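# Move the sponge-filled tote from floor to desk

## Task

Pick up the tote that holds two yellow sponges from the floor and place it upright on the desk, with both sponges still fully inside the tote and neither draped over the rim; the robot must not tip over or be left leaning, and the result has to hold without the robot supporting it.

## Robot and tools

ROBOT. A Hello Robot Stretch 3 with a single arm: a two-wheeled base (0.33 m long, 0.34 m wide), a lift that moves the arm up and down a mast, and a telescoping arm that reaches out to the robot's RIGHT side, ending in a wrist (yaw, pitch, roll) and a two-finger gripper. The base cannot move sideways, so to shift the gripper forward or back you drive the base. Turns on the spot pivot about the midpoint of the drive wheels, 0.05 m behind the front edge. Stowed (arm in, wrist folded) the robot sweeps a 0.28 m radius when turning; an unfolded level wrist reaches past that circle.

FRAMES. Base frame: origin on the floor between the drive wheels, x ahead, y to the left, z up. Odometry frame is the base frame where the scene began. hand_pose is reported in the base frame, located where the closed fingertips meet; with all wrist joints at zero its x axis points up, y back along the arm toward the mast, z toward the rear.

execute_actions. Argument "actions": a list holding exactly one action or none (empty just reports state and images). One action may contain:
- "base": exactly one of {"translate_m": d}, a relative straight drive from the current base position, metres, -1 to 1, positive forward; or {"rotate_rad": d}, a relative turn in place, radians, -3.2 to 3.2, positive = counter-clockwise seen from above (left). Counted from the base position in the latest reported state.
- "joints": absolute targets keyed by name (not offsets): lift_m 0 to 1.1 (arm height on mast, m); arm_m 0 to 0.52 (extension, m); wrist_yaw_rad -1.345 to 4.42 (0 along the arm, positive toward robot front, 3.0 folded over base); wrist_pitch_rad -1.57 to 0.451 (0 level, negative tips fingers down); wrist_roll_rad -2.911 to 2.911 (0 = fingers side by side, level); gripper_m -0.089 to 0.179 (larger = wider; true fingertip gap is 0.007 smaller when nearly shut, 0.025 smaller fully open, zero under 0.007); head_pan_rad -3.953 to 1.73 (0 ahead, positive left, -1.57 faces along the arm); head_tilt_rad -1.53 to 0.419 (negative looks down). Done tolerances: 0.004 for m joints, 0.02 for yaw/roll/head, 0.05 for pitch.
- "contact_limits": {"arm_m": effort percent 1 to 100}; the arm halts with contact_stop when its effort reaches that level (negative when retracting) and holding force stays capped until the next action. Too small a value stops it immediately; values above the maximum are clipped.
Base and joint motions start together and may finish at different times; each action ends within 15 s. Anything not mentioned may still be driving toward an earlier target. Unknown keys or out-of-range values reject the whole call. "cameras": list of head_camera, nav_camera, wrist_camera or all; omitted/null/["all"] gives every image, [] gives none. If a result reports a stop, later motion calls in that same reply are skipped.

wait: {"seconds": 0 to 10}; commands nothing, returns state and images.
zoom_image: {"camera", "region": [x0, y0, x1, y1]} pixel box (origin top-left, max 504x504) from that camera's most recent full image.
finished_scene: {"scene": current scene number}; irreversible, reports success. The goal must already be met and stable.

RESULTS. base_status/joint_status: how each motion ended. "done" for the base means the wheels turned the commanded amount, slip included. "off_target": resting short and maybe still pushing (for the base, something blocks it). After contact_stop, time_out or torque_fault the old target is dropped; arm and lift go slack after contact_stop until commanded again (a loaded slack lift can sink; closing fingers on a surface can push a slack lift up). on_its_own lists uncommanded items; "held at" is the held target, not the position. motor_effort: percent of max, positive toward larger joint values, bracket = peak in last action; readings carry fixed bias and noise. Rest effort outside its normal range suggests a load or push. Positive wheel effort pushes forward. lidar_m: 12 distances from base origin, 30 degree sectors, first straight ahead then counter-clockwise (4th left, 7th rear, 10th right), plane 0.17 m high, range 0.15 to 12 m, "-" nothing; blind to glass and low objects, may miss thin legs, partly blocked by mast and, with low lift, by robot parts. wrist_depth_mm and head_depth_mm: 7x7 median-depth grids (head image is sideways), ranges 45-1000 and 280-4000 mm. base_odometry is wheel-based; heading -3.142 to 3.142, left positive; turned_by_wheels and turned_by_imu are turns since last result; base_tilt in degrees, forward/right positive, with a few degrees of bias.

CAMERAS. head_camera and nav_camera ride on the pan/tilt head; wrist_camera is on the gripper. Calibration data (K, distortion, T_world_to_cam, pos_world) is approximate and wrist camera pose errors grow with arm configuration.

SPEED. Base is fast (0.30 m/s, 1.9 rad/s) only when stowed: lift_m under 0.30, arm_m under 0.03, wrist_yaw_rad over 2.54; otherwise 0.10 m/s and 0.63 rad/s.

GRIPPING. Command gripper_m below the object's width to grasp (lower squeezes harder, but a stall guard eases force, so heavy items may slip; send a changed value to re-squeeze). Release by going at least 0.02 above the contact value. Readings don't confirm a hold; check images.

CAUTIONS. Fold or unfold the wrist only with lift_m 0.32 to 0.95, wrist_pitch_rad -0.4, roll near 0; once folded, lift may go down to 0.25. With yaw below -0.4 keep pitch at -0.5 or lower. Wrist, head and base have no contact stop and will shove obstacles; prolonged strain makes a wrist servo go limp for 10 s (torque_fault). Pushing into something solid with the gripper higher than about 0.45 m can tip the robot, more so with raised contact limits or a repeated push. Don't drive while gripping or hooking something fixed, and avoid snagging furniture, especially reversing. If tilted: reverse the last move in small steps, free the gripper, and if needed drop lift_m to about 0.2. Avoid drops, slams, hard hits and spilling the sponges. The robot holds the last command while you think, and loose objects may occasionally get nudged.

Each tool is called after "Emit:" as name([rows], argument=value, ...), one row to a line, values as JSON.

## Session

Emit:
execute_actions(actions=[])

Scene clock: 0.00 s.
base_odometry: x=+0.000 y=+0.000 heading=+0.000 (m, m, rad; odometry frame)
turned_by_wheels: +0.000 (rad since the last result)
turned_by_imu: +0.000 (rad since the last result)
base_tilt: forward=+0.0 right=-1.2 (deg)
lidar_m: 1.77 1.64 1.66 1.55 2.43 2.46 2.24 1.90 2.15 1.65 1.29 1.29
head_depth_mm: 1897 1992 1981 1975 1998 1977 1974 / 1931 2197 2182 2208 2201 2214 2138 / 1942 2135 2148 2141 2156 2116 2097 / 1909 1940 1936 1919 1934 1926 1924 / 1808 1804 1805 1797 1795 1806 1795 / 1701 1683 1696 1689 1695 1674 1671 / 1603 1575 1579 1590 1573 1586 1565
base_status: not commanded
joint_positions: lift_m=+0.520 arm_m=+0.003 wrist_yaw_rad=+2.866 wrist_pitch_rad=-0.408 wrist_roll_rad=-0.019 gripper_m=+0.037 head_pan_rad=+0.011 head_tilt_rad=+0.006
joint_status: not commanded
motor_effort: left_wheel=+0 right_wheel=+1 lift_m=+44 arm_m=+0 wrist_yaw_rad=+0 wrist_pitch_rad=+4 wrist_roll_rad=+0 gripper_m=+0 head_pan_rad=+0 head_tilt_rad=+1 (%)
hand_pose: x=+0.0401 y=+0.0696 z=+0.5353 quat_wxyz=(+0.237, +0.699, +0.049, +0.673) (m; base frame)
wrist_depth_mm: - - - - - - - / - - - - - - - / - - - - - - - / - - - - - - - / 970 - 937 917 892 880 853 / 809 801 - 781 725 752 728 / 700 688 701 673 670 660 642
pictures: head_camera (sideways: a quarter turn clockwise sets it upright), nav_camera (sideways: a quarter turn counterclockwise sets it upright), wrist_camera
camera_calibration (this result's frames):
head_camera: T_world_to_cam=[[0.00646291, 0.00614959, -0.99996, 1.3212], [-0.0492796, 0.998768, 0.00582376, -0.0013055], [0.998764, 0.04924, 0.006758, -0.0521774], [0, 0, 0, 1]] pos_world=[0.0435097, -0.00425173, 1.32151]
nav_camera: T_world_to_cam=[[-0.0310803, -0.0261225, 0.999175, -1.25662], [-0.0376208, -0.998919, -0.0272861, 0.088386], [0.998809, -0.0384378, 0.030064, -0.0830078], [0, 0, 0, 1]] pos_world=[0.0471779, 0.0522738, 1.26049]
wrist_camera: T_world_to_cam=[[0.970426, -0.238848, -0.0349924, 0.0113889], [-0.166932, -0.559273, -0.812002, 0.505551], [0.174375, 0.79383, -0.582605, 0.413398], [0, 0, 0, 1]] pos_world=[0.00125451, -0.0427059, 0.651755]
Images, in order (width x height): head_camera 896x504, nav_camera 672x504, wrist_camera 644x364.

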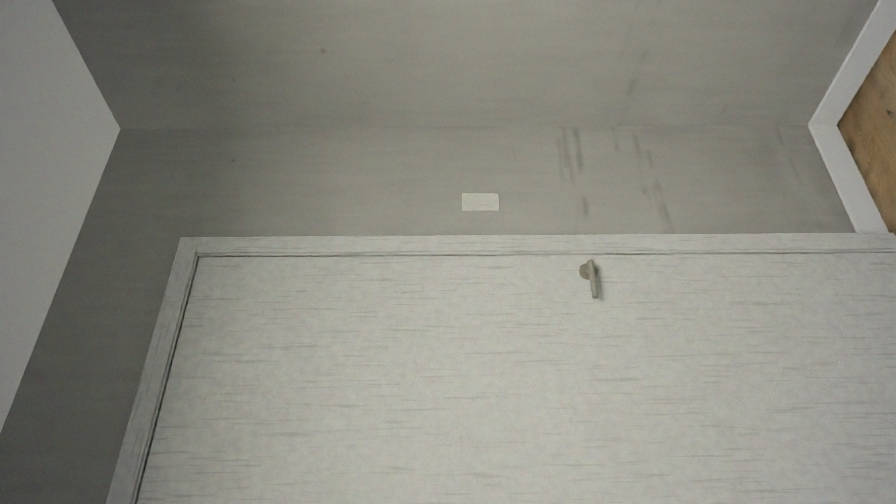

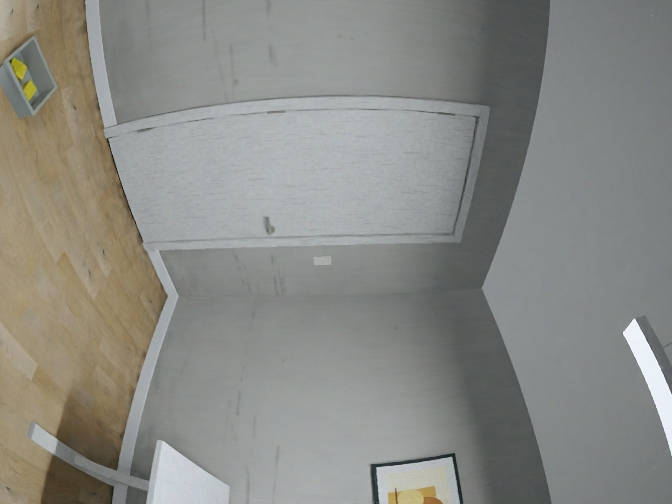

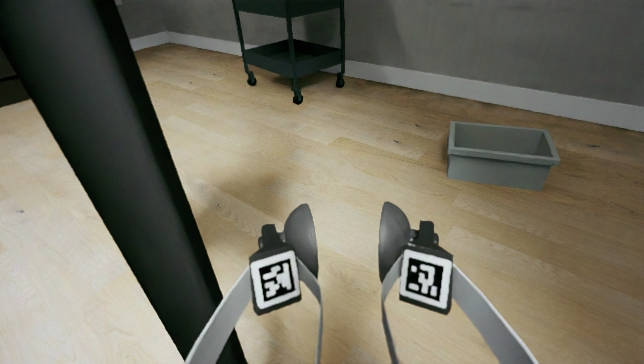

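Emit:
execute_actions([
  {"joints": {"head_pan_rad": 0.78, "head_tilt_rad": -0.88, "lift_m": 0.27, "wrist_yaw_rad": 3.0}},
], cameras=["head_camera", "nav_camera"])

Scene clock: 4.73 s.
base_odometry: x=+0.000 y=+0.000 heading=+0.000 (m, m, rad; odometry frame)
turned_by_wheels: +0.000 (rad since the last result)
turned_by_imu: +0.001 (rad since the last result)
base_tilt: forward=+0.0 right=-1.1 (deg)
lidar_m: 1.77 1.64 1.65 1.56 2.43 2.46 2.23 1.90 2.15 1.64 1.29 1.29
head_depth_mm: 1423 1632 1853 1628 1419 1244 1119 / 1447 1674 1873 1630 1422 1250 1117 / 1462 1697 1900 1603 1427 1254 1121 / 1482 1690 1921 1574 1436 1261 1126 / 1497 1743 1947 1628 1440 1268 1126 / 1499 1757 1941 1675 1441 1271 1134 / 1532 1788 1976 1695 1447 1280 1137
base_status: not commanded
joint_positions: lift_m=+0.271 arm_m=+0.003 wrist_yaw_rad=+2.997 wrist_pitch_rad=-0.409 wrist_roll_rad=-0.019 gripper_m=+0.037 head_pan_rad=+0.773 head_tilt_rad=-0.869
joint_status: all done
motor_effort: left_wheel=+0(0) right_wheel=+0(0) lift_m=+17(38) arm_m=+1(0) wrist_yaw_rad=+4(5) wrist_pitch_rad=+4(4) wrist_roll_rad=+0(0) gripper_m=+0(0) head_pan_rad=+2(29) head_tilt_rad=-4(34) (%)
hand_pose: x=+0.0113 y=+0.0757 z=+0.2854 quat_wxyz=(+0.193, +0.694, +0.095, +0.687) (m; base frame)
wrist_depth_mm: - - - - - - - / - - - - - - 798 / 975 946 911 885 854 847 788 / 750 728 713 677 669 676 644 / 603 589 - 569 563 545 534 / 508 514 - - - 468 457 / 451 - - - 412 408 401
pictures: head_camera (sideways: a quarter turn clockwise sets it upright), nav_camera (sideways: a quarter turn counterclockwise sets it upright)
camera_calibration (this result's frames):
head_camera: T_world_to_cam=[[-0.550718, -0.528552, -0.64602, 0.862807], [-0.712203, 0.701176, 0.0334578, -0.0332143], [0.43529, 0.478523, -0.762587, 0.952402], [0, 0, 0, 1]] pos_world=[0.0369372, 0.0235814, 1.28479]
nav_camera: T_world_to_cam=[[0.552655, 0.502908, 0.664572, -0.823554], [0.659993, -0.751019, 0.0194785, 0.0232435], [0.508902, 0.427848, -0.74697, 0.931157], [0, 0, 0, 1]] pos_world=[-0.0340674, 0.0332341, 1.2424]
Images, in order (width x height): head_camera 896x504, nav_camera 672x504.

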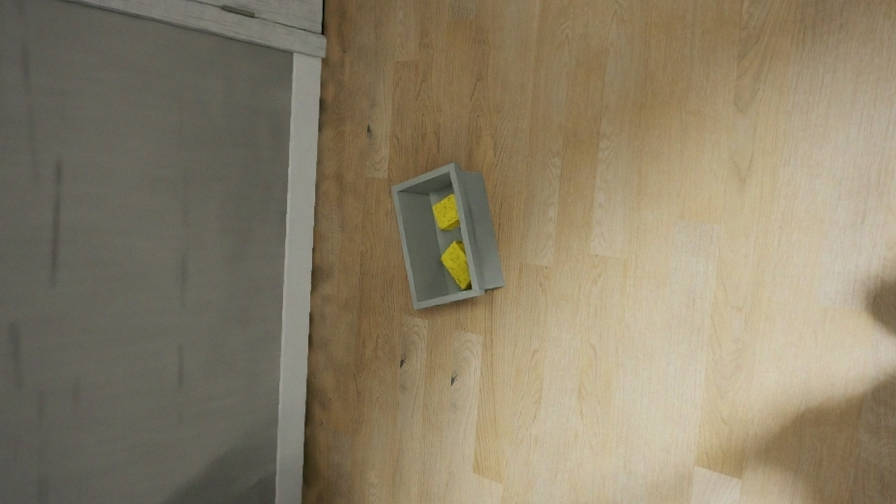

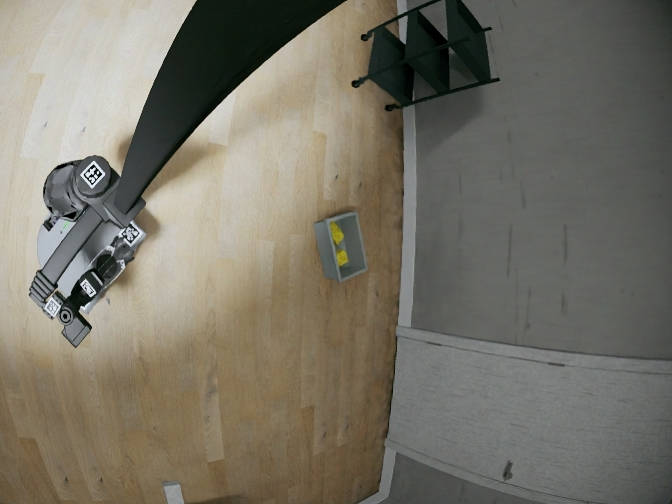

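Emit:
zoom_image(camera="head_camera", region=[360, 140, 540, 320])

Emit:
execute_actions([
  {"joints": {"head_pan_rad": -1.2, "head_tilt_rad": -0.5}},
], cameras=["head_camera", "nav_camera"])

Region (360, 140, 540, 320) of head_camera's 896x504 image, scaled by 2.800, with more detail than that image has.

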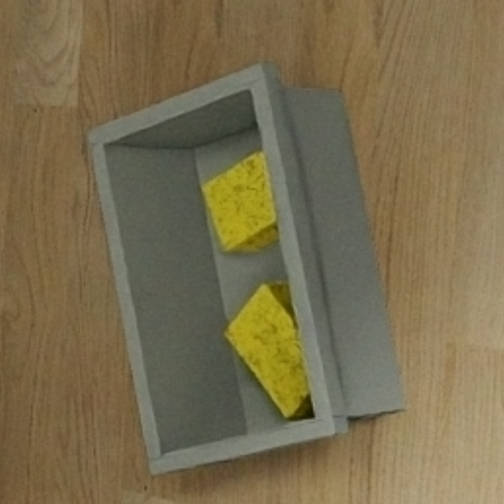

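Scene clock: 6.67 s.
base_odometry: x=+0.000 y=+0.000 heading=+0.000 (m, m, rad; odometry frame)
turned_by_wheels: +0.000 (rad since the last result)
turned_by_imu: +0.001 (rad since the last result)
base_tilt: forward=+0.0 right=-1.2 (deg)
lidar_m: 1.77 1.64 1.65 1.55 2.43 2.45 2.24 1.89 2.15 1.64 1.29 1.29
head_depth_mm: 1623 1761 1708 1332 1930 1552 1293 / 1573 1745 1727 1283 1911 1558 1299 / 1538 1680 1733 1287 1951 1574 1302 / 1508 1630 1722 1228 1968 1570 1305 / 1447 1587 1676 1182 1984 1574 1303 / 1431 1544 1639 1185 1964 1584 1315 / 1391 1505 1599 1191 1592 1573 1317
base_status: not commanded
joint_positions: lift_m=+0.271 arm_m=+0.003 wrist_yaw_rad=+2.997 wrist_pitch_rad=-0.409 wrist_roll_rad=-0.019 gripper_m=+0.037 head_pan_rad=-1.193 head_tilt_rad=-0.507
joint_status: all done
motor_effort: left_wheel=+0(0) right_wheel=+0(0) lift_m=+18(17) arm_m=+0(0) wrist_yaw_rad=+4(3) wrist_pitch_rad=+4(4) wrist_roll_rad=-1(0) gripper_m=+0(0) head_pan_rad=-3(29) head_tilt_rad=+3(19) (%)
hand_pose: x=+0.0113 y=+0.0757 z=+0.2854 quat_wxyz=(+0.193, +0.694, +0.095, +0.687) (m; base frame)
wrist_depth_mm: - - - - - - - / - - - - - - 811 / 959 923 905 876 856 815 783 / 747 735 721 692 665 653 640 / 600 590 - 567 566 546 532 / 505 515 - - - 474 454 / 449 - - - 412 409 399
pictures: head_camera (sideways: a quarter turn clockwise sets it upright), nav_camera (sideways: a quarter turn counterclockwise sets it upright)
camera_calibration (this result's frames):
head_camera: T_world_to_cam=[[-0.173628, 0.453678, -0.874088, 1.15779], [0.917286, 0.397499, 0.0241045, -0.0309909], [0.358384, -0.797604, -0.485169, 0.592], [0, 0, 0, 1]] pos_world=[0.0172882, -0.0407615, 1.29997]
nav_camera: T_world_to_cam=[[0.147185, -0.440499, 0.885605, -1.10921], [-0.9484, -0.317077, -0.0000921873, 0.058529], [0.280845, -0.839895, -0.464438, 0.565011], [0, 0, 0, 1]] pos_world=[0.0600873, 0.00450185, 1.24474]
Images, in order (width x height): head_camera 896x504, nav_camera 672x504.

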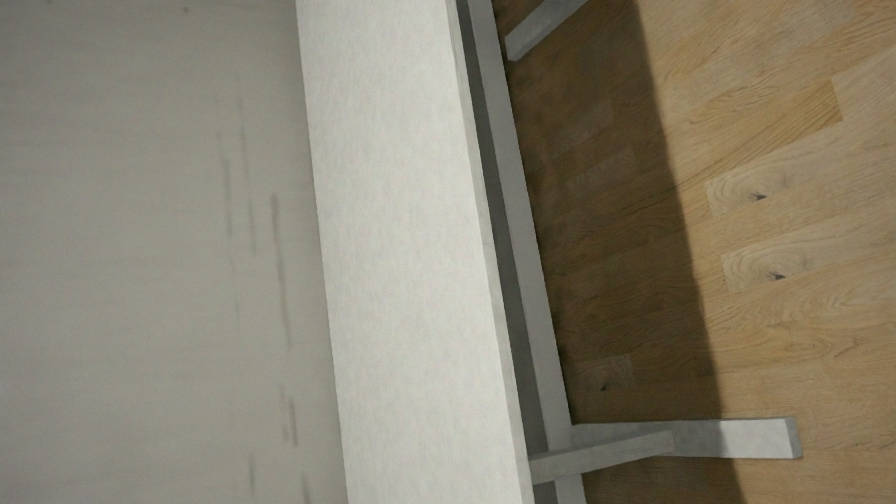

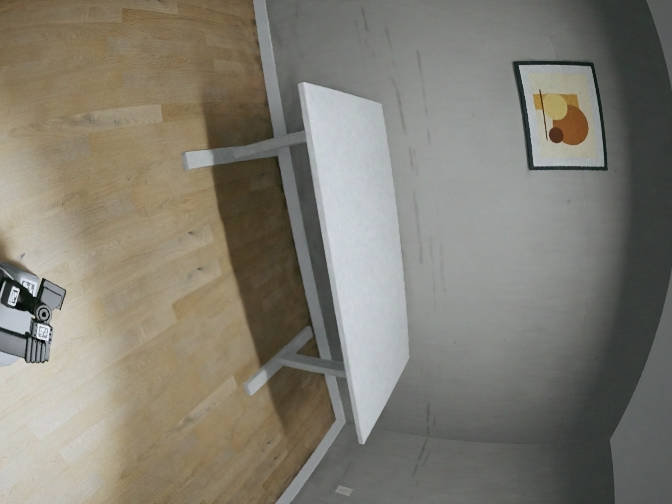

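Emit:
execute_actions([
  {"base": {"rotate_rad": 0.484}, "joints": {"lift_m": 0.29}},
], cameras=[])

Emit:
execute_actions([
  {"base": {"translate_m": 0.42}},
], cameras=[])

Emit:
execute_actions([
  {"base": {"rotate_rad": 2.096}, "joints": {"arm_m": 0.35, "head_pan_rad": -1.5, "head_tilt_rad": -1.05}},
], cameras=["head_camera", "nav_camera"])

Scene clock: 25.57 s.
base_odometry: x=+0.000 y=+0.000 heading=+0.484 (m, m, rad; odometry frame)
turned_by_wheels: +0.484 (rad since the last result)
turned_by_imu: +0.491 (rad since the last result)
base_tilt: forward=+0.0 right=-1.1 (deg)
lidar_m: 1.64 1.64 1.56 2.43 2.44 2.23 1.91 2.14 1.65 1.72 1.29 1.80
head_depth_mm: 1396 1522 1607 1153 1931 1541 1294 / 1426 1542 1609 1156 1959 1558 1295 / 1445 1571 1665 1219 1782 1556 1303 / 1486 1612 1745 1231 1965 1572 1309 / 1507 1658 1800 2007 1973 1575 1312 / 1535 1697 1852 2078 1964 1569 1313 / 1582 1723 1916 2148 1986 1582 1314
base_status: done
joint_positions: lift_m=+0.289 arm_m=+0.003 wrist_yaw_rad=+2.997 wrist_pitch_rad=-0.409 wrist_roll_rad=-0.019 gripper_m=+0.037 head_pan_rad=-1.193 head_tilt_rad=-0.507
joint_status: all done
motor_effort: left_wheel=-2(6) right_wheel=+2(5) lift_m=+60(62) arm_m=+0(0) wrist_yaw_rad=+2(3) wrist_pitch_rad=+4(4) wrist_roll_rad=+0(0) gripper_m=+0(0) head_pan_rad=-3(3) head_tilt_rad=+3(2) (%)
hand_pose: x=+0.0112 y=+0.0757 z=+0.3039 quat_wxyz=(+0.193, +0.694, +0.095, +0.687) (m; base frame)
wrist_depth_mm: - - - - - - - / - - - - - - - / - 999 931 932 898 851 832 / 777 768 732 731 700 693 673 / 631 607 - 596 593 559 556 / 525 522 - - - 488 479 / 460 - - - 431 427 413
pictures: none
No camera images: the call's "cameras" was empty. Leave "cameras" out to get every camera's image.

Scene clock: 28.77 s.
base_odometry: x=+0.372 y=+0.195 heading=+0.484 (m, m, rad; odometry frame)
turned_by_wheels: +0.000 (rad since the last result)
turned_by_imu: +0.001 (rad since the last result)
base_tilt: forward=+0.0 right=-1.2 (deg)
lidar_m: 1.22 1.23 1.34 2.51 2.52 2.63 2.33 2.55 1.83 1.23 1.65 1.34
head_depth_mm: 1325 1448 1544 1329 1846 1503 1292 / 1363 1475 1618 1769 1889 1569 1291 / 1390 1501 1648 1829 1953 1559 1298 / 1411 1528 1696 1879 1945 1567 1304 / 1447 1562 1729 1909 1967 1583 1308 / 1469 1610 1776 1993 1983 1580 1313 / 1515 1652 1820 2037 1988 1585 1317
base_status: done
joint_positions: lift_m=+0.289 arm_m=+0.003 wrist_yaw_rad=+2.998 wrist_pitch_rad=-0.409 wrist_roll_rad=-0.019 gripper_m=+0.037 head_pan_rad=-1.193 head_tilt_rad=-0.507
joint_status: not commanded
motor_effort: left_wheel=-1(5) right_wheel=+2(8) lift_m=+60(60) arm_m=+0(0) wrist_yaw_rad=+3(3) wrist_pitch_rad=+4(4) wrist_roll_rad=-1(0) gripper_m=+0(0) head_pan_rad=-3(3) head_tilt_rad=+3(2) (%)
hand_pose: x=+0.0111 y=+0.0757 z=+0.3039 quat_wxyz=(+0.193, +0.694, +0.096, +0.687) (m; base frame)
wrist_depth_mm: - - - - - - - / - - - - - - - / - 979 938 935 874 846 806 / 789 753 735 724 700 683 551 / 628 614 - 590 595 551 543 / 519 517 - - - 487 480 / 456 - - - 431 425 418
pictures: none
No camera images: the call's "cameras" was empty. Leave "cameras" out to get every camera's image.

Scene clock: 32.53 s.
base_odometry: x=+0.372 y=+0.195 heading=+2.580 (m, m, rad; odometry frame)
turned_by_wheels: +2.096 (rad since the last result)
turned_by_imu: +2.128 (rad since the last result)
base_tilt: forward=+0.0 right=-1.1 (deg)
lidar_m: 2.53 2.62 2.32 2.56 1.81 1.23 1.65 1.33 1.22 1.24 1.35 2.50
head_depth_mm: 1147 1346 1567 1454 1300 1192 1100 / 1197 1428 1590 1469 1294 1196 - / 1258 1503 1633 1444 1297 1211 - / 1324 1601 1643 1436 1321 1206 1104 / 1395 1709 1663 1469 1327 1210 1106 / 1485 1794 1665 1480 1330 1215 1108 / 1512 1720 1688 1484 1351 1224 1118
base_status: done
joint_positions: lift_m=+0.289 arm_m=+0.350 wrist_yaw_rad=+2.998 wrist_pitch_rad=-0.409 wrist_roll_rad=-0.019 gripper_m=+0.037 head_pan_rad=-1.493 head_tilt_rad=-1.037
joint_status: all done
motor_effort: left_wheel=-1(6) right_wheel=+1(8) lift_m=+60(59) arm_m=+3(3) wrist_yaw_rad=+3(2) wrist_pitch_rad=+4(4) wrist_roll_rad=+0(0) gripper_m=+0(0) head_pan_rad=-3(16) head_tilt_rad=-5(27) (%)
hand_pose: x=+0.0111 y=-0.2715 z=+0.3039 quat_wxyz=(+0.193, +0.694, +0.096, +0.687) (m; base frame)
wrist_depth_mm: - - - - - - - / - - - - - - - / 958 - - 960 888 859 815 / 783 749 - 726 692 686 678 / 627 - - - 589 569 563 / 524 507 - - 478 490 475 / 456 446 - 423 430 429 419
pictures: head_camera (sideways: a quarter turn clockwise sets it upright), nav_camera (sideways: a quarter turn counterclockwise sets it upright)
camera_calibration (this result's frames):
head_camera: T_world_to_cam=[[-0.0606801, 0.858788, -0.508726, 0.680948], [0.995105, 0.0918746, 0.0364002, -0.0474518], [0.077999, -0.504027, -0.860159, 1.08143], [0, 0, 0, 1]] pos_world=[0.00418902, -0.0353603, 1.27835]
nav_camera: T_world_to_cam=[[0.0400066, -0.847187, 0.529787, -0.64482], [-0.999168, -0.029736, 0.0279007, 0.0224048], [-0.00788342, -0.530462, -0.847672, 1.06524], [0, 0, 0, 1]] pos_world=[0.056581, 0.0194515, 1.24396]
Images, in order (width x height): head_camera 896x504, nav_camera 672x504.

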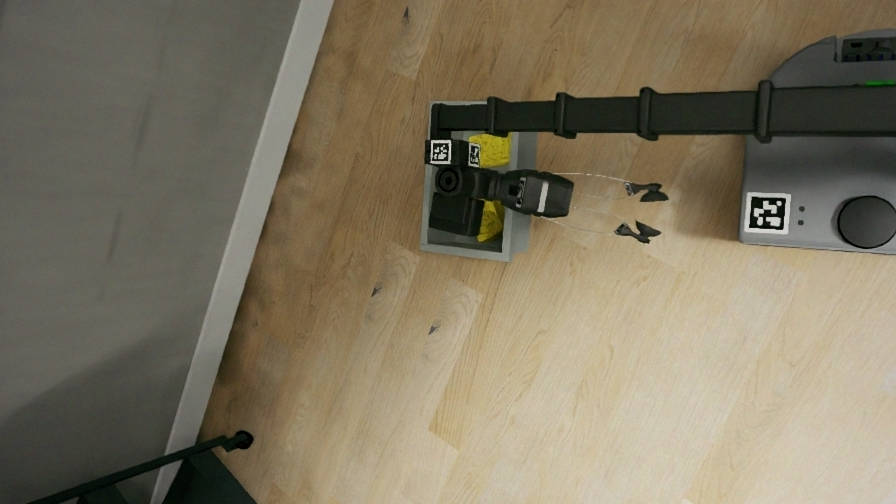

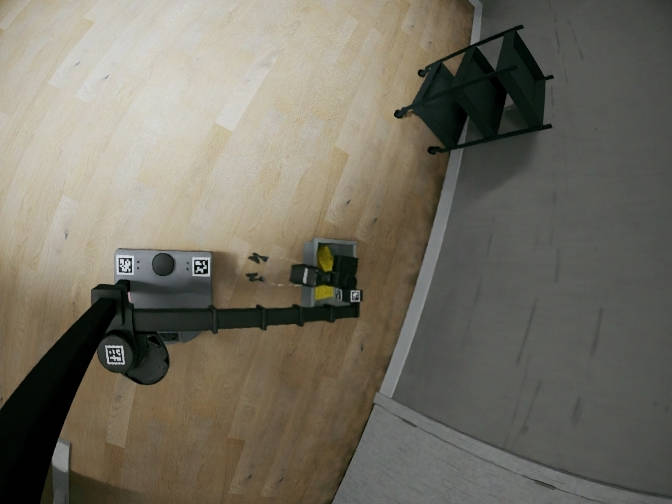

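Emit:
execute_actions([
  {"joints": {"wrist_yaw_rad": 0.0, "wrist_pitch_rad": -1.57, "wrist_roll_rad": 1.57, "gripper_m": 0.07, "arm_m": 0.476}},
], cameras=["head_camera", "wrist_camera"])

Scene clock: 35.50 s.
base_odometry: x=+0.372 y=+0.195 heading=+2.580 (m, m, rad; odometry frame)
turned_by_wheels: +0.000 (rad since the last result)
turned_by_imu: +0.001 (rad since the last result)
base_tilt: forward=-0.1 right=-1.1 (deg)
lidar_m: 2.52 2.61 2.32 2.56 1.81 1.23 1.65 1.32 1.22 1.23 1.34 2.51
head_depth_mm: 1153 1342 1569 1444 1303 1191 1103 / 1205 1410 1604 1431 1307 1199 - / 1260 1505 1647 1383 1299 1213 - / 1325 1586 1641 1434 1317 1205 1109 / 1401 1699 1646 1480 1327 1208 1102 / 1484 1788 1672 1478 1330 1218 1111 / 1527 1726 1682 1489 1341 1220 1114
base_status: not commanded
joint_positions: lift_m=+0.289 arm_m=+0.476 wrist_yaw_rad=+0.004 wrist_pitch_rad=-1.548 wrist_roll_rad=+1.568 gripper_m=+0.070 head_pan_rad=-1.493 head_tilt_rad=-1.037
joint_status: all done
joint sent to its limit — the command would take wrist_pitch_rad past its lower limit, so that joint was sent only as far as its limit.
motor_effort: left_wheel=-2(2) right_wheel=+1(2) lift_m=+60(59) arm_m=+3(2) wrist_yaw_rad=-4(4) wrist_pitch_rad=-4(4) wrist_roll_rad=+1(1) gripper_m=+0(92) head_pan_rad=-3(3) head_tilt_rad=-5(5) (%)
hand_pose: x=-0.0216 y=-0.6022 z=+0.1713 quat_wxyz=(+0.003, +0.002, -0.715, -0.699) (m; base frame)
wrist_depth_mm: 314 249 306 296 298 299 291 / 324 250 274 269 305 304 301 / 335 248 321 320 313 314 310 / 345 248 331 329 325 320 323 / 360 249 338 335 273 333 329 / 371 268 334 323 343 340 339 / 386 261 278 276 358 357 346
pictures: head_camera (sideways: a quarter turn clockwise sets it upright), wrist_camera
camera_calibration (this result's frames):
head_camera: T_world_to_cam=[[-0.06068, 0.858788, -0.508726, 0.680948], [0.995105, 0.0918744, 0.0364002, -0.0474518], [0.0779989, -0.504027, -0.860159, 1.08143], [0, 0, 0, 1]] pos_world=[0.00418902, -0.0353603, 1.27835]
wrist_camera: T_world_to_cam=[[0.0312249, 0.997213, -0.0677651, 0.627715], [0.977077, -0.0161696, 0.212272, 0.00027328], [0.210585, -0.0728399, -0.974858, 0.291454], [0, 0, 0, 1]] pos_world=[-0.0812432, -0.604731, 0.326606]
Images, in order (width x height): head_camera 896x504, wrist_camera 644x364.

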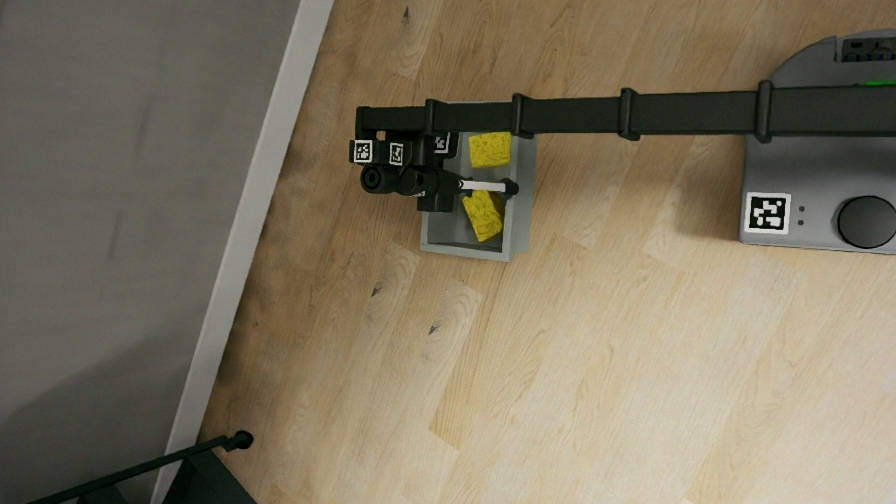

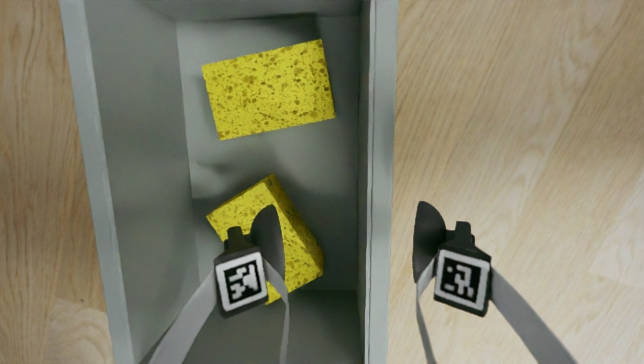

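Emit:
execute_actions([
  {"joints": {"arm_m": 0.459}},
], cameras=[])

Emit:
execute_actions([
  {"joints": {"lift_m": 0.161}},
], cameras=["wrist_camera"])

Scene clock: 40.10 s.
base_odometry: x=+0.372 y=+0.195 heading=+2.580 (m, m, rad; odometry frame)
turned_by_wheels: +0.000 (rad since the last result)
turned_by_imu: +0.001 (rad since the last result)
base_tilt: forward=+0.0 right=-1.1 (deg)
lidar_m: 2.52 2.63 2.32 2.56 1.81 1.23 1.66 1.33 1.22 1.23 1.34 2.51
head_depth_mm: 1143 1348 1565 1448 1305 1190 1106 / 1207 1418 1597 1452 1304 1194 - / 1267 1506 1634 1394 1297 1210 - / 1330 1603 1636 1441 1318 1206 1108 / 1406 1697 1658 1467 1328 1206 1106 / 1487 1790 1666 1484 1328 1212 1109 / 1529 1723 1668 1486 1346 1216 1113
base_status: not commanded
joint_positions: lift_m=+0.289 arm_m=+0.459 wrist_yaw_rad=+0.003 wrist_pitch_rad=-1.548 wrist_roll_rad=+1.568 gripper_m=+0.070 head_pan_rad=-1.493 head_tilt_rad=-1.037
joint_status: all done
motor_effort: left_wheel=-2(1) right_wheel=+1(1) lift_m=+60(60) arm_m=-3(9) wrist_yaw_rad=-4(4) wrist_pitch_rad=-4(4) wrist_roll_rad=+1(1) gripper_m=+0(0) head_pan_rad=-3(3) head_tilt_rad=-5(5) (%)
hand_pose: x=-0.0216 y=-0.5858 z=+0.1713 quat_wxyz=(+0.003, +0.002, -0.715, -0.699) (m; base frame)
wrist_depth_mm: 208 263 302 291 300 296 292 / 220 279 271 270 307 305 301 / 273 276 283 316 317 311 311 / 346 276 330 328 331 322 321 / 358 276 299 337 336 332 328 / 373 278 343 321 356 342 339 / 390 260 279 265 363 356 349
pictures: none
No camera images: the call's "cameras" was empty. Leave "cameras" out to get every camera's image.

Scene clock: 42.10 s.
base_odometry: x=+0.372 y=+0.195 heading=+2.580 (m, m, rad; odometry frame)
turned_by_wheels: +0.000 (rad since the last result)
turned_by_imu: +0.001 (rad since the last result)
base_tilt: forward=+0.0 right=-1.2 (deg)
lidar_m: 2.53 2.62 2.32 2.56 1.80 1.23 1.65 1.32 1.22 1.23 1.34 2.51
head_depth_mm: 1148 1349 1560 1453 1302 1191 1105 / 1203 1428 1594 1482 1304 1190 - / 1258 1504 1633 1516 1307 1215 - / 1326 1604 1649 1437 1326 1207 1105 / 1403 1701 1650 1466 1330 1209 1100 / 1467 1806 1665 1472 1331 1215 1106 / 1507 1736 1681 1496 1337 1223 1112
base_status: not commanded
joint_positions: lift_m=+0.162 arm_m=+0.459 wrist_yaw_rad=+0.003 wrist_pitch_rad=-1.548 wrist_roll_rad=+1.568 gripper_m=+0.070 head_pan_rad=-1.493 head_tilt_rad=-1.037
joint_status: all done
motor_effort: left_wheel=-2(2) right_wheel=+2(2) lift_m=+17(54) arm_m=-3(4) wrist_yaw_rad=-4(4) wrist_pitch_rad=-4(4) wrist_roll_rad=+1(1) gripper_m=+0(0) head_pan_rad=-3(3) head_tilt_rad=-5(5) (%)
hand_pose: x=-0.0216 y=-0.5857 z=+0.0437 quat_wxyz=(+0.003, +0.002, -0.715, -0.699) (m; base frame)
wrist_depth_mm: 183 145 143 182 74 180 179 / 182 149 147 182 184 186 183 / 190 154 152 192 191 191 189 / 198 207 204 200 197 197 194 / 200 211 201 205 83 203 201 / 200 171 170 211 86 209 207 / 200 176 176 221 216 217 214
pictures: wrist_camera
camera_calibration (this result's frames):
wrist_camera: T_world_to_cam=[[0.0314095, 0.997245, -0.0672016, 0.602634], [0.977074, -0.0164706, 0.212261, 0.0274432], [0.210569, -0.072328, -0.9749, 0.168581], [0, 0, 0, 1]] pos_world=[-0.0812404, -0.588329, 0.199022]
Images, in order (width x height): wrist_camera 644x364.

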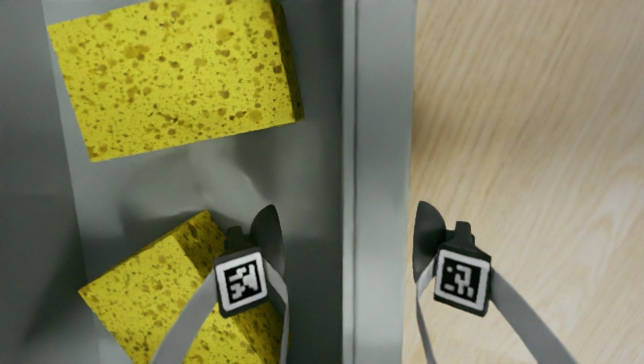

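Emit:
execute_actions([
  {"joints": {"gripper_m": -0.02, "arm_m": 0.455}},
], cameras=["wrist_camera"])

Scene clock: 44.33 s.
base_odometry: x=+0.372 y=+0.195 heading=+2.580 (m, m, rad; odometry frame)
turned_by_wheels: +0.000 (rad since the last result)
turned_by_imu: +0.001 (rad since the last result)
base_tilt: forward=+0.0 right=-1.1 (deg)
lidar_m: 2.53 2.63 2.32 2.56 1.81 1.23 1.65 1.32 1.22 1.23 1.34 2.51
head_depth_mm: 1149 1349 1566 1431 1304 1189 1098 / 1212 1428 1592 1473 1295 1190 - / 1264 1510 1638 1505 1301 1214 - / 1326 1610 1650 1437 1331 1205 1106 / 1397 1711 1664 1477 1332 1213 1109 / 1475 1784 1659 1492 1335 1203 1115 / 1511 1718 1675 1484 1340 1217 1117
base_status: not commanded
joint_positions: lift_m=+0.162 arm_m=+0.455 wrist_yaw_rad=+0.002 wrist_pitch_rad=-1.551 wrist_roll_rad=+1.569 gripper_m=-0.019 head_pan_rad=-1.493 head_tilt_rad=-1.037
joint_status: all done
motor_effort: left_wheel=-1(2) right_wheel=+1(1) lift_m=+18(17) arm_m=-3(0) wrist_yaw_rad=-3(4) wrist_pitch_rad=-3(4) wrist_roll_rad=+0(1) gripper_m=-24(99) head_pan_rad=-3(3) head_tilt_rad=-4(5) (%)
hand_pose: x=-0.0216 y=-0.5810 z=+0.0437 quat_wxyz=(+0.001, +0.001, -0.714, -0.700) (m; base frame)
wrist_depth_mm: 186 145 143 180 182 180 179 / 152 149 147 169 187 186 184 / 188 153 152 189 193 192 189 / 204 206 203 198 198 198 197 / 205 211 206 84 203 205 201 / 196 170 179 87 209 210 208 / 204 175 176 218 220 216 214
pictures: wrist_camera
camera_calibration (this result's frames):
wrist_camera: T_world_to_cam=[[0.0344285, 0.997319, -0.0645687, 0.597936], [0.977013, -0.0199866, 0.21224, 0.0254463], [0.21038, -0.0703916, -0.975082, 0.17008], [0, 0, 0, 1]] pos_world=[-0.0812289, -0.583852, 0.199049]
Images, in order (width x height): wrist_camera 644x364.

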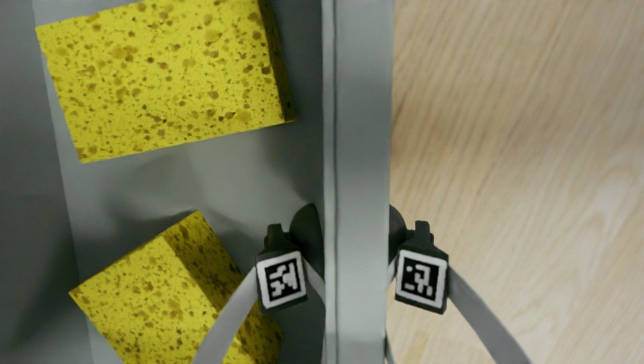

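Emit:
execute_actions([
  {"joints": {"lift_m": 0.2}},
], cameras=[])

Emit:
execute_actions([
  {"joints": {"lift_m": 0.42, "arm_m": 0.25, "head_tilt_rad": -0.9}, "base": {"rotate_rad": -1.053}},
], cameras=["head_camera", "wrist_camera"])

Scene clock: 48.20 s.
base_odometry: x=+0.372 y=+0.195 heading=+2.580 (m, m, rad; odometry frame)
turned_by_wheels: +0.000 (rad since the last result)
turned_by_imu: +0.001 (rad since the last result)
base_tilt: forward=+0.0 right=-1.2 (deg)
lidar_m: 2.52 2.62 2.32 2.56 1.82 1.23 1.66 1.33 1.22 0.57 1.35 2.51
head_depth_mm: 1150 1351 1558 1444 1303 1184 1105 / 1208 1424 1606 1446 1307 1190 - / 1267 1506 1638 1454 1300 1218 - / 1329 1601 1665 1420 1311 1207 1105 / 1395 1704 1647 1468 1329 1216 1108 / 1476 1787 1680 1487 1330 1219 1114 / 1514 1733 1685 1495 1331 1219 1111
base_status: not commanded
joint_positions: lift_m=+0.199 arm_m=+0.455 wrist_yaw_rad=+0.002 wrist_pitch_rad=-1.559 wrist_roll_rad=+1.569 gripper_m=-0.016 head_pan_rad=-1.493 head_tilt_rad=-1.037
joint_status: all done
motor_effort: left_wheel=-2(2) right_wheel=+3(1) lift_m=+65(65) arm_m=-3(3) wrist_yaw_rad=-2(2) wrist_pitch_rad=+0(3) wrist_roll_rad=+0(0) gripper_m=-23(23) head_pan_rad=-3(3) head_tilt_rad=-4(5) (%)
hand_pose: x=-0.0216 y=-0.5789 z=+0.0813 quat_wxyz=(+0.001, +0.001, -0.711, -0.703) (m; base frame)
wrist_depth_mm: 204 202 154 80 218 216 213 / 194 162 157 82 224 223 220 / 200 164 160 84 230 229 226 / 201 215 210 86 237 235 233 / 199 222 213 86 243 243 239 / 198 177 178 88 251 251 248 / 196 181 176 205 262 258 257
pictures: none
No camera images: the call's "cameras" was empty. Leave "cameras" out to get every camera's image.

Scene clock: 51.03 s.
base_odometry: x=+0.372 y=+0.195 heading=+1.527 (m, m, rad; odometry frame)
turned_by_wheels: -1.053 (rad since the last result)
turned_by_imu: -1.069 (rad since the last result)
base_tilt: forward=+0.0 right=-1.2 (deg)
lidar_m: 1.35 2.51 2.52 2.62 2.54 2.56 1.82 1.23 1.65 1.34 1.22 1.23
head_depth_mm: 1695 2014 1860 1580 1380 1232 1109 / 1547 1833 1869 1597 1438 1091 1128 / 1420 1661 1840 1602 1460 1190 1134 / 1314 1524 1770 1601 1086 1193 1117 / 1233 1421 1665 1633 1412 1251 1123 / 1157 1321 1533 1623 1423 1265 1128 / 1088 1230 1410 1594 1435 1266 1130
base_status: done
joint_positions: lift_m=+0.419 arm_m=+0.250 wrist_yaw_rad=+0.002 wrist_pitch_rad=-1.559 wrist_roll_rad=+1.570 gripper_m=-0.016 head_pan_rad=-1.493 head_tilt_rad=-0.902
joint_status: all done
motor_effort: left_wheel=+1(6) right_wheel=+0(7) lift_m=+65(68) arm_m=-3(5) wrist_yaw_rad=-2(3) wrist_pitch_rad=+0(0) wrist_roll_rad=+0(0) gripper_m=-24(24) head_pan_rad=-3(2) head_tilt_rad=+1(10) (%)
hand_pose: x=-0.0216 y=-0.3740 z=+0.3013 quat_wxyz=(+0.001, +0.001, -0.711, -0.703) (m; base frame)
wrist_depth_mm: 201 200 154 80 414 415 - / 192 161 157 82 428 429 - / 199 165 161 83 443 442 - / 198 216 210 85 459 454 - / 197 222 213 87 466 470 470 / 197 178 178 89 480 481 474 / 196 182 178 205 500 499 494
pictures: head_camera (sideways: a quarter turn clockwise sets it upright), wrist_camera
camera_calibration (this result's frames):
head_camera: T_world_to_cam=[[-0.0547442, 0.78258, -0.620138, 0.826058], [0.994736, 0.0966227, 0.0341198, -0.0444869], [0.0866208, -0.615006, -0.78375, 0.982048], [0, 0, 0, 1]] pos_world=[0.00440883, -0.0381932, 1.28347]
wrist_camera: T_world_to_cam=[[0.0348485, 0.997792, -0.0565481, 0.405851], [0.977007, -0.0221045, 0.21206, -0.0258213], [0.210342, -0.0626378, -0.975619, 0.438882], [0, 0, 0, 1]] pos_world=[-0.0812311, -0.378035, 0.456608]
Images, in order (width x height): head_camera 896x504, wrist_camera 644x364.

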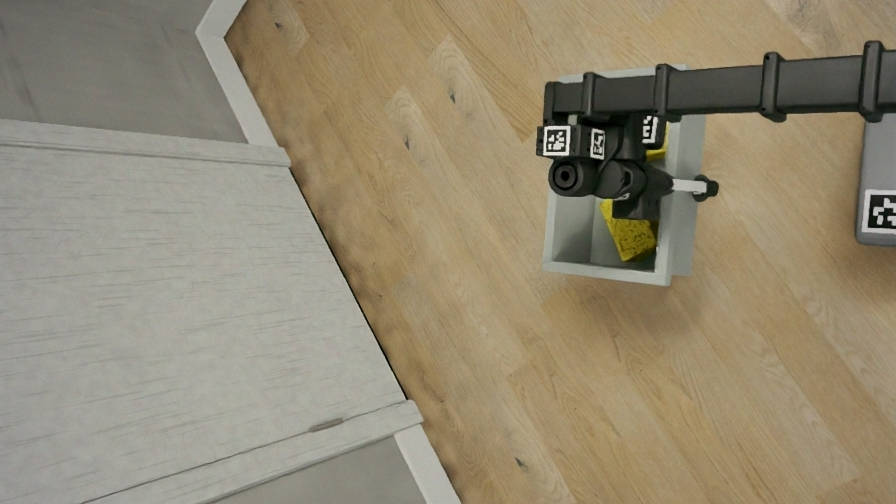

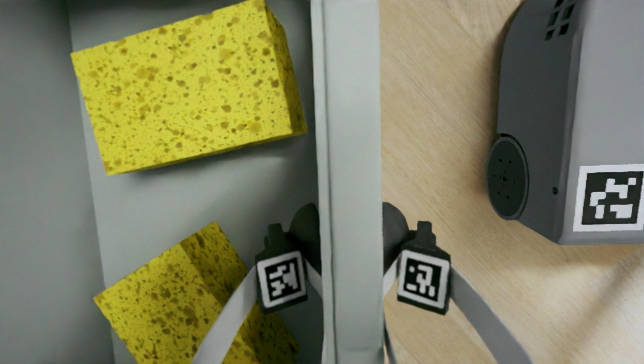

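Emit:
execute_actions([
  {"joints": {"lift_m": 0.95, "head_tilt_rad": -0.7}, "base": {"translate_m": -0.495}},
], cameras=["nav_camera", "wrist_camera"])

Scene clock: 57.70 s.
base_odometry: x=+0.350 y=-0.299 heading=+1.527 (m, m, rad; odometry frame)
turned_by_wheels: +0.000 (rad since the last result)
turned_by_imu: +0.004 (rad since the last result)
base_tilt: forward=+0.0 right=-1.2 (deg)
lidar_m: 1.84 2.89 2.90 2.16 2.22 1.40 1.40 0.83 0.83 1.54 1.51 1.55
head_depth_mm: 1368 - - - 536 1320 1168 / 1521 1656 - 681 528 1326 1179 / 1658 1847 2141 - 531 1332 1179 / 1606 1792 2047 671 540 1356 1179 / 1504 1668 1872 1920 562 1369 1185 / 1390 1549 1724 1890 1626 1374 1193 / 1319 1454 1614 1807 1629 1381 1192
base_status: done
joint_positions: lift_m=+0.949 arm_m=+0.250 wrist_yaw_rad=+0.002 wrist_pitch_rad=-1.559 wrist_roll_rad=+1.570 gripper_m=-0.016 head_pan_rad=-1.493 head_tilt_rad=-0.705
joint_status: all done
motor_effort: left_wheel=+1(3) right_wheel=-1(4) lift_m=+65(65) arm_m=-3(3) wrist_yaw_rad=-3(2) wrist_pitch_rad=+0(0) wrist_roll_rad=+0(0) gripper_m=-24(23) head_pan_rad=-3(3) head_tilt_rad=+2(14) (%)
hand_pose: x=-0.0216 y=-0.3740 z=+0.8313 quat_wxyz=(+0.001, +0.001, -0.711, -0.703) (m; base frame)
wrist_depth_mm: 203 204 156 81 890 896 880 / 194 163 158 83 917 - 905 / 201 166 160 84 981 - 941 / 200 217 211 86 962 956 927 / 198 224 214 87 - - - / 197 178 179 89 - - - / 196 182 178 204 - - -
pictures: nav_camera (sideways: a quarter turn counterclockwise sets it upright), wrist_camera
camera_calibration (this result's frames):
nav_camera: T_world_to_cam=[[0.022988, -0.62857, 0.777414, -0.967384], [-0.999672, -0.0232384, 0.010771, 0.0447005], [0.0112956, -0.777406, -0.628898, 0.780622], [0, 0, 0, 1]] pos_world=[0.0581065, -0.000168935, 1.24251]
wrist_camera: T_world_to_cam=[[0.0348431, 0.997792, -0.0565482, 0.435822], [0.977007, -0.0220992, 0.21206, -0.138212], [0.210342, -0.0626368, -0.975619, 0.955965], [0, 0, 0, 1]] pos_world=[-0.0812311, -0.378035, 0.986612]
Images, in order (width x height): nav_camera 672x504, wrist_camera 644x364.

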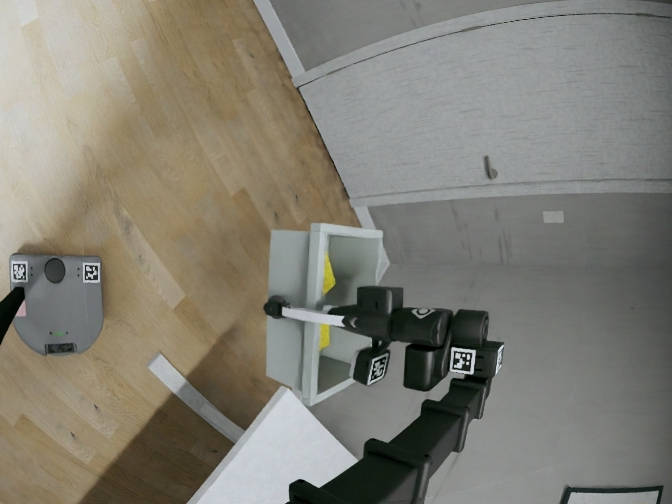

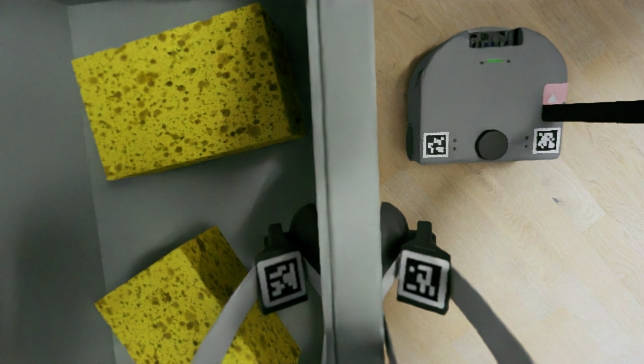

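Emit:
execute_actions([
  {"joints": {"arm_m": 0.5}, "base": {"rotate_rad": -0.881}},
])

Scene clock: 61.80 s.
base_odometry: x=+0.350 y=-0.299 heading=+0.646 (m, m, rad; odometry frame)
turned_by_wheels: -0.881 (rad since the last result)
turned_by_imu: -0.893 (rad since the last result)
base_tilt: forward=+0.0 right=-1.1 (deg)
lidar_m: 1.52 1.59 1.84 2.88 2.98 2.17 2.22 1.41 1.32 0.82 1.31 1.59
head_depth_mm: 1034 1223 824 781 724 1348 1164 / 1030 - 835 738 745 1351 1162 / 1065 1185 842 788 747 1360 1176 / 1069 1217 832 794 752 1333 1180 / 1086 1223 1351 871 756 1369 1186 / 1089 1232 1413 1635 1595 1375 1193 / 1102 1240 1418 1662 1634 1371 1188
base_status: done
joint_positions: lift_m=+0.949 arm_m=+0.500 wrist_yaw_rad=+0.001 wrist_pitch_rad=-1.559 wrist_roll_rad=+1.570 gripper_m=-0.016 head_pan_rad=-1.493 head_tilt_rad=-0.704
joint_status: all done
motor_effort: left_wheel=+1(5) right_wheel=-1(7) lift_m=+66(65) arm_m=+3(3) wrist_yaw_rad=-2(3) wrist_pitch_rad=+0(0) wrist_roll_rad=+0(0) gripper_m=-24(24) head_pan_rad=-3(3) head_tilt_rad=+2(2) (%)
hand_pose: x=-0.0216 y=-0.6233 z=+0.8313 quat_wxyz=(+0.001, +0.001, -0.711, -0.703) (m; base frame)
wrist_depth_mm: 201 201 154 80 244 243 846 / 191 161 156 82 250 250 - / 198 166 161 84 258 257 - / 198 216 210 85 267 270 966 / 197 222 214 86 273 278 - / 196 178 177 88 280 - - / 197 181 179 205 294 - -
pictures: head_camera (sideways: a quarter turn clockwise sets it upright), nav_camera (sideways: a quarter turn counterclockwise sets it upright), wrist_camera
camera_calibration (this result's frames):
head_camera: T_world_to_cam=[[-0.0440983, 0.645946, -0.762108, 1.011], [0.994249, 0.102894, 0.02968, -0.0387121], [0.0975881, -0.756417, -0.646769, 0.803831], [0, 0, 0, 1]] pos_world=[0.00462853, -0.0410377, 1.29153]
nav_camera: T_world_to_cam=[[0.0229483, -0.628204, 0.77771, -0.96777], [-0.999673, -0.0232154, 0.0107453, 0.0447339], [0.0113046, -0.777702, -0.628531, 0.780145], [0, 0, 0, 1]] pos_world=[0.0581087, -0.000197823, 1.24251]
wrist_camera: T_world_to_cam=[[0.0355448, 0.997767, -0.0565473, 0.684611], [0.976991, -0.0227864, 0.212061, -0.144165], [0.210299, -0.0627838, -0.975619, 0.940252], [0, 0, 0, 1]] pos_world=[-0.0812208, -0.627334, 0.986612]
Images, in order (width x height): head_camera 896x504, nav_camera 672x504, wrist_camera 644x364.

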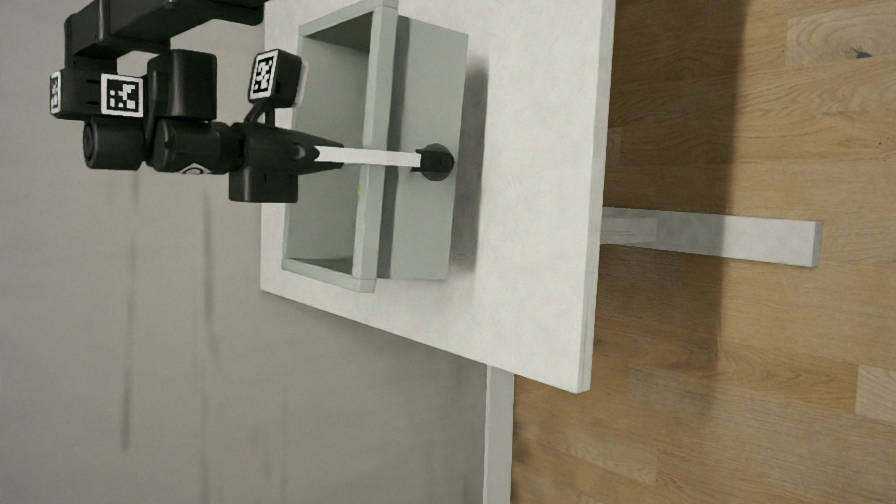

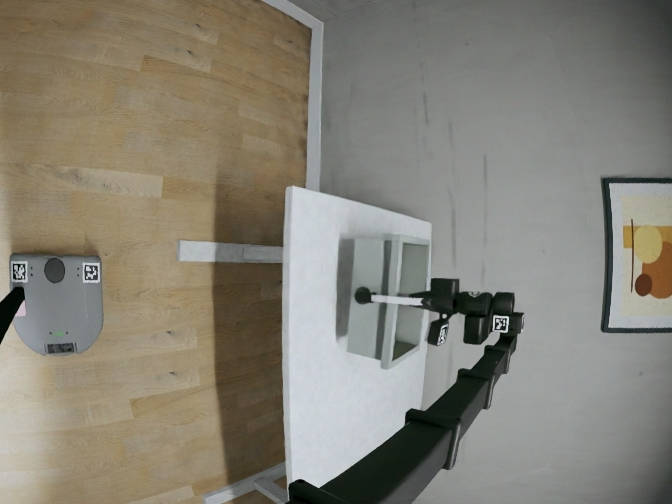

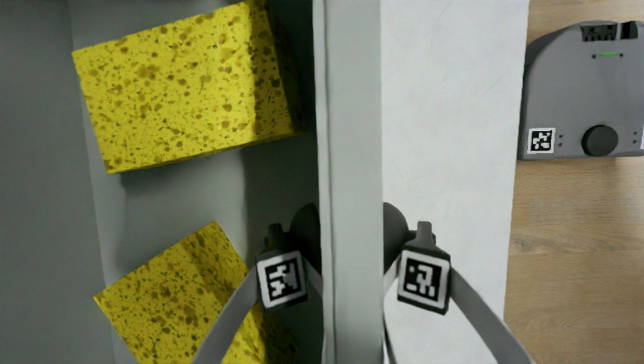

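Emit:
execute_actions([
  {"joints": {"lift_m": 0.886}},
], cameras=["head_camera", "wrist_camera"])

Scene clock: 65.27 s.
base_odometry: x=+0.350 y=-0.299 heading=+0.646 (m, m, rad; odometry frame)
turned_by_wheels: +0.000 (rad since the last result)
turned_by_imu: +0.001 (rad since the last result)
base_tilt: forward=+0.0 right=-1.1 (deg)
lidar_m: 1.51 1.59 1.84 2.89 2.98 2.16 2.22 1.41 1.31 0.82 1.31 1.60
head_depth_mm: 1055 1126 876 782 717 1349 1171 / 1055 - 884 775 745 1350 1176 / 1069 1184 1107 770 745 1359 1182 / 1072 1208 1115 783 751 1335 1177 / 1079 1222 1345 871 774 1372 1182 / 1096 1227 1412 1634 1588 1370 1187 / 1101 1236 1421 1671 1626 1375 1194
base_status: not commanded
joint_positions: lift_m=+0.887 arm_m=+0.500 wrist_yaw_rad=+0.001 wrist_pitch_rad=-1.559 wrist_roll_rad=+1.570 gripper_m=-0.016 head_pan_rad=-1.493 head_tilt_rad=-0.704
joint_status: all done
motor_effort: left_wheel=+1(2) right_wheel=-2(1) lift_m=+19(60) arm_m=+3(3) wrist_yaw_rad=-2(2) wrist_pitch_rad=+0(0) wrist_roll_rad=+0(0) gripper_m=-24(24) head_pan_rad=-3(2) head_tilt_rad=+2(2) (%)
hand_pose: x=-0.0216 y=-0.6233 z=+0.7688 quat_wxyz=(+0.001, +0.001, -0.711, -0.703) (m; base frame)
wrist_depth_mm: 188 147 145 75 187 187 186 / 155 151 148 77 192 192 190 / 195 156 154 80 198 196 196 / 204 208 205 200 204 204 896 / 202 214 209 85 209 210 916 / 202 173 180 87 88 217 972 / 200 179 178 209 226 223 -
pictures: head_camera (sideways: a quarter turn clockwise sets it upright), wrist_camera
camera_calibration (this result's frames):
head_camera: T_world_to_cam=[[-0.0440983, 0.645945, -0.762109, 1.011], [0.994249, 0.102894, 0.02968, -0.0387121], [0.0975883, -0.756417, -0.646768, 0.80383], [0, 0, 0, 1]] pos_world=[0.00462854, -0.0410377, 1.29153]
wrist_camera: T_world_to_cam=[[0.0355277, 0.997766, -0.0565777, 0.681124], [0.976991, -0.0227631, 0.212061, -0.130903], [0.2103, -0.06281, -0.975617, 0.879282], [0, 0, 0, 1]] pos_world=[-0.0812206, -0.627354, 0.924138]
Images, in order (width x height): head_camera 896x504, wrist_camera 644x364.

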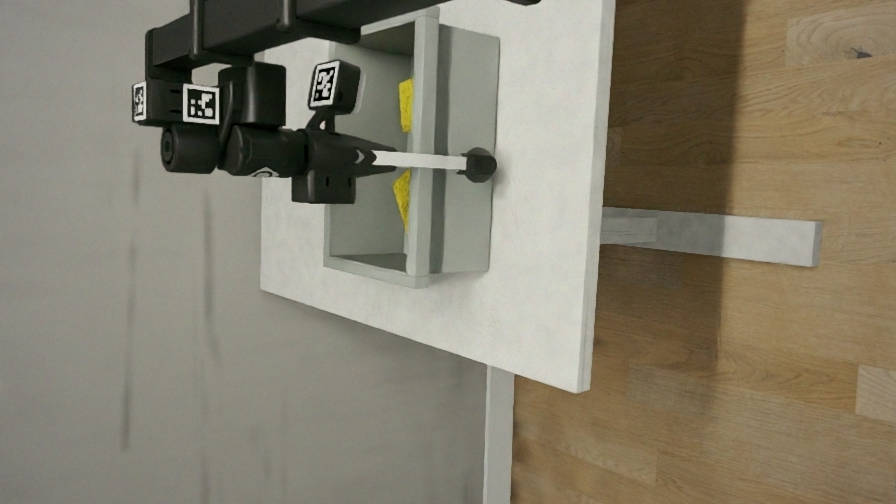

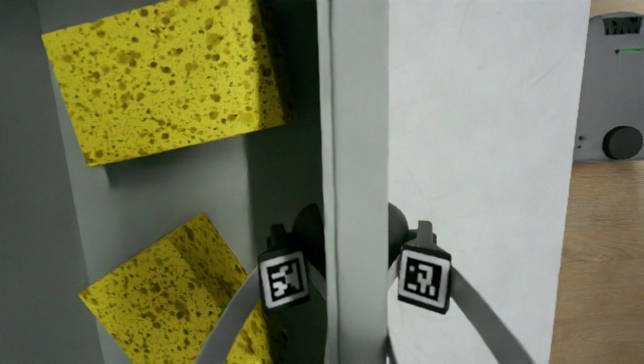

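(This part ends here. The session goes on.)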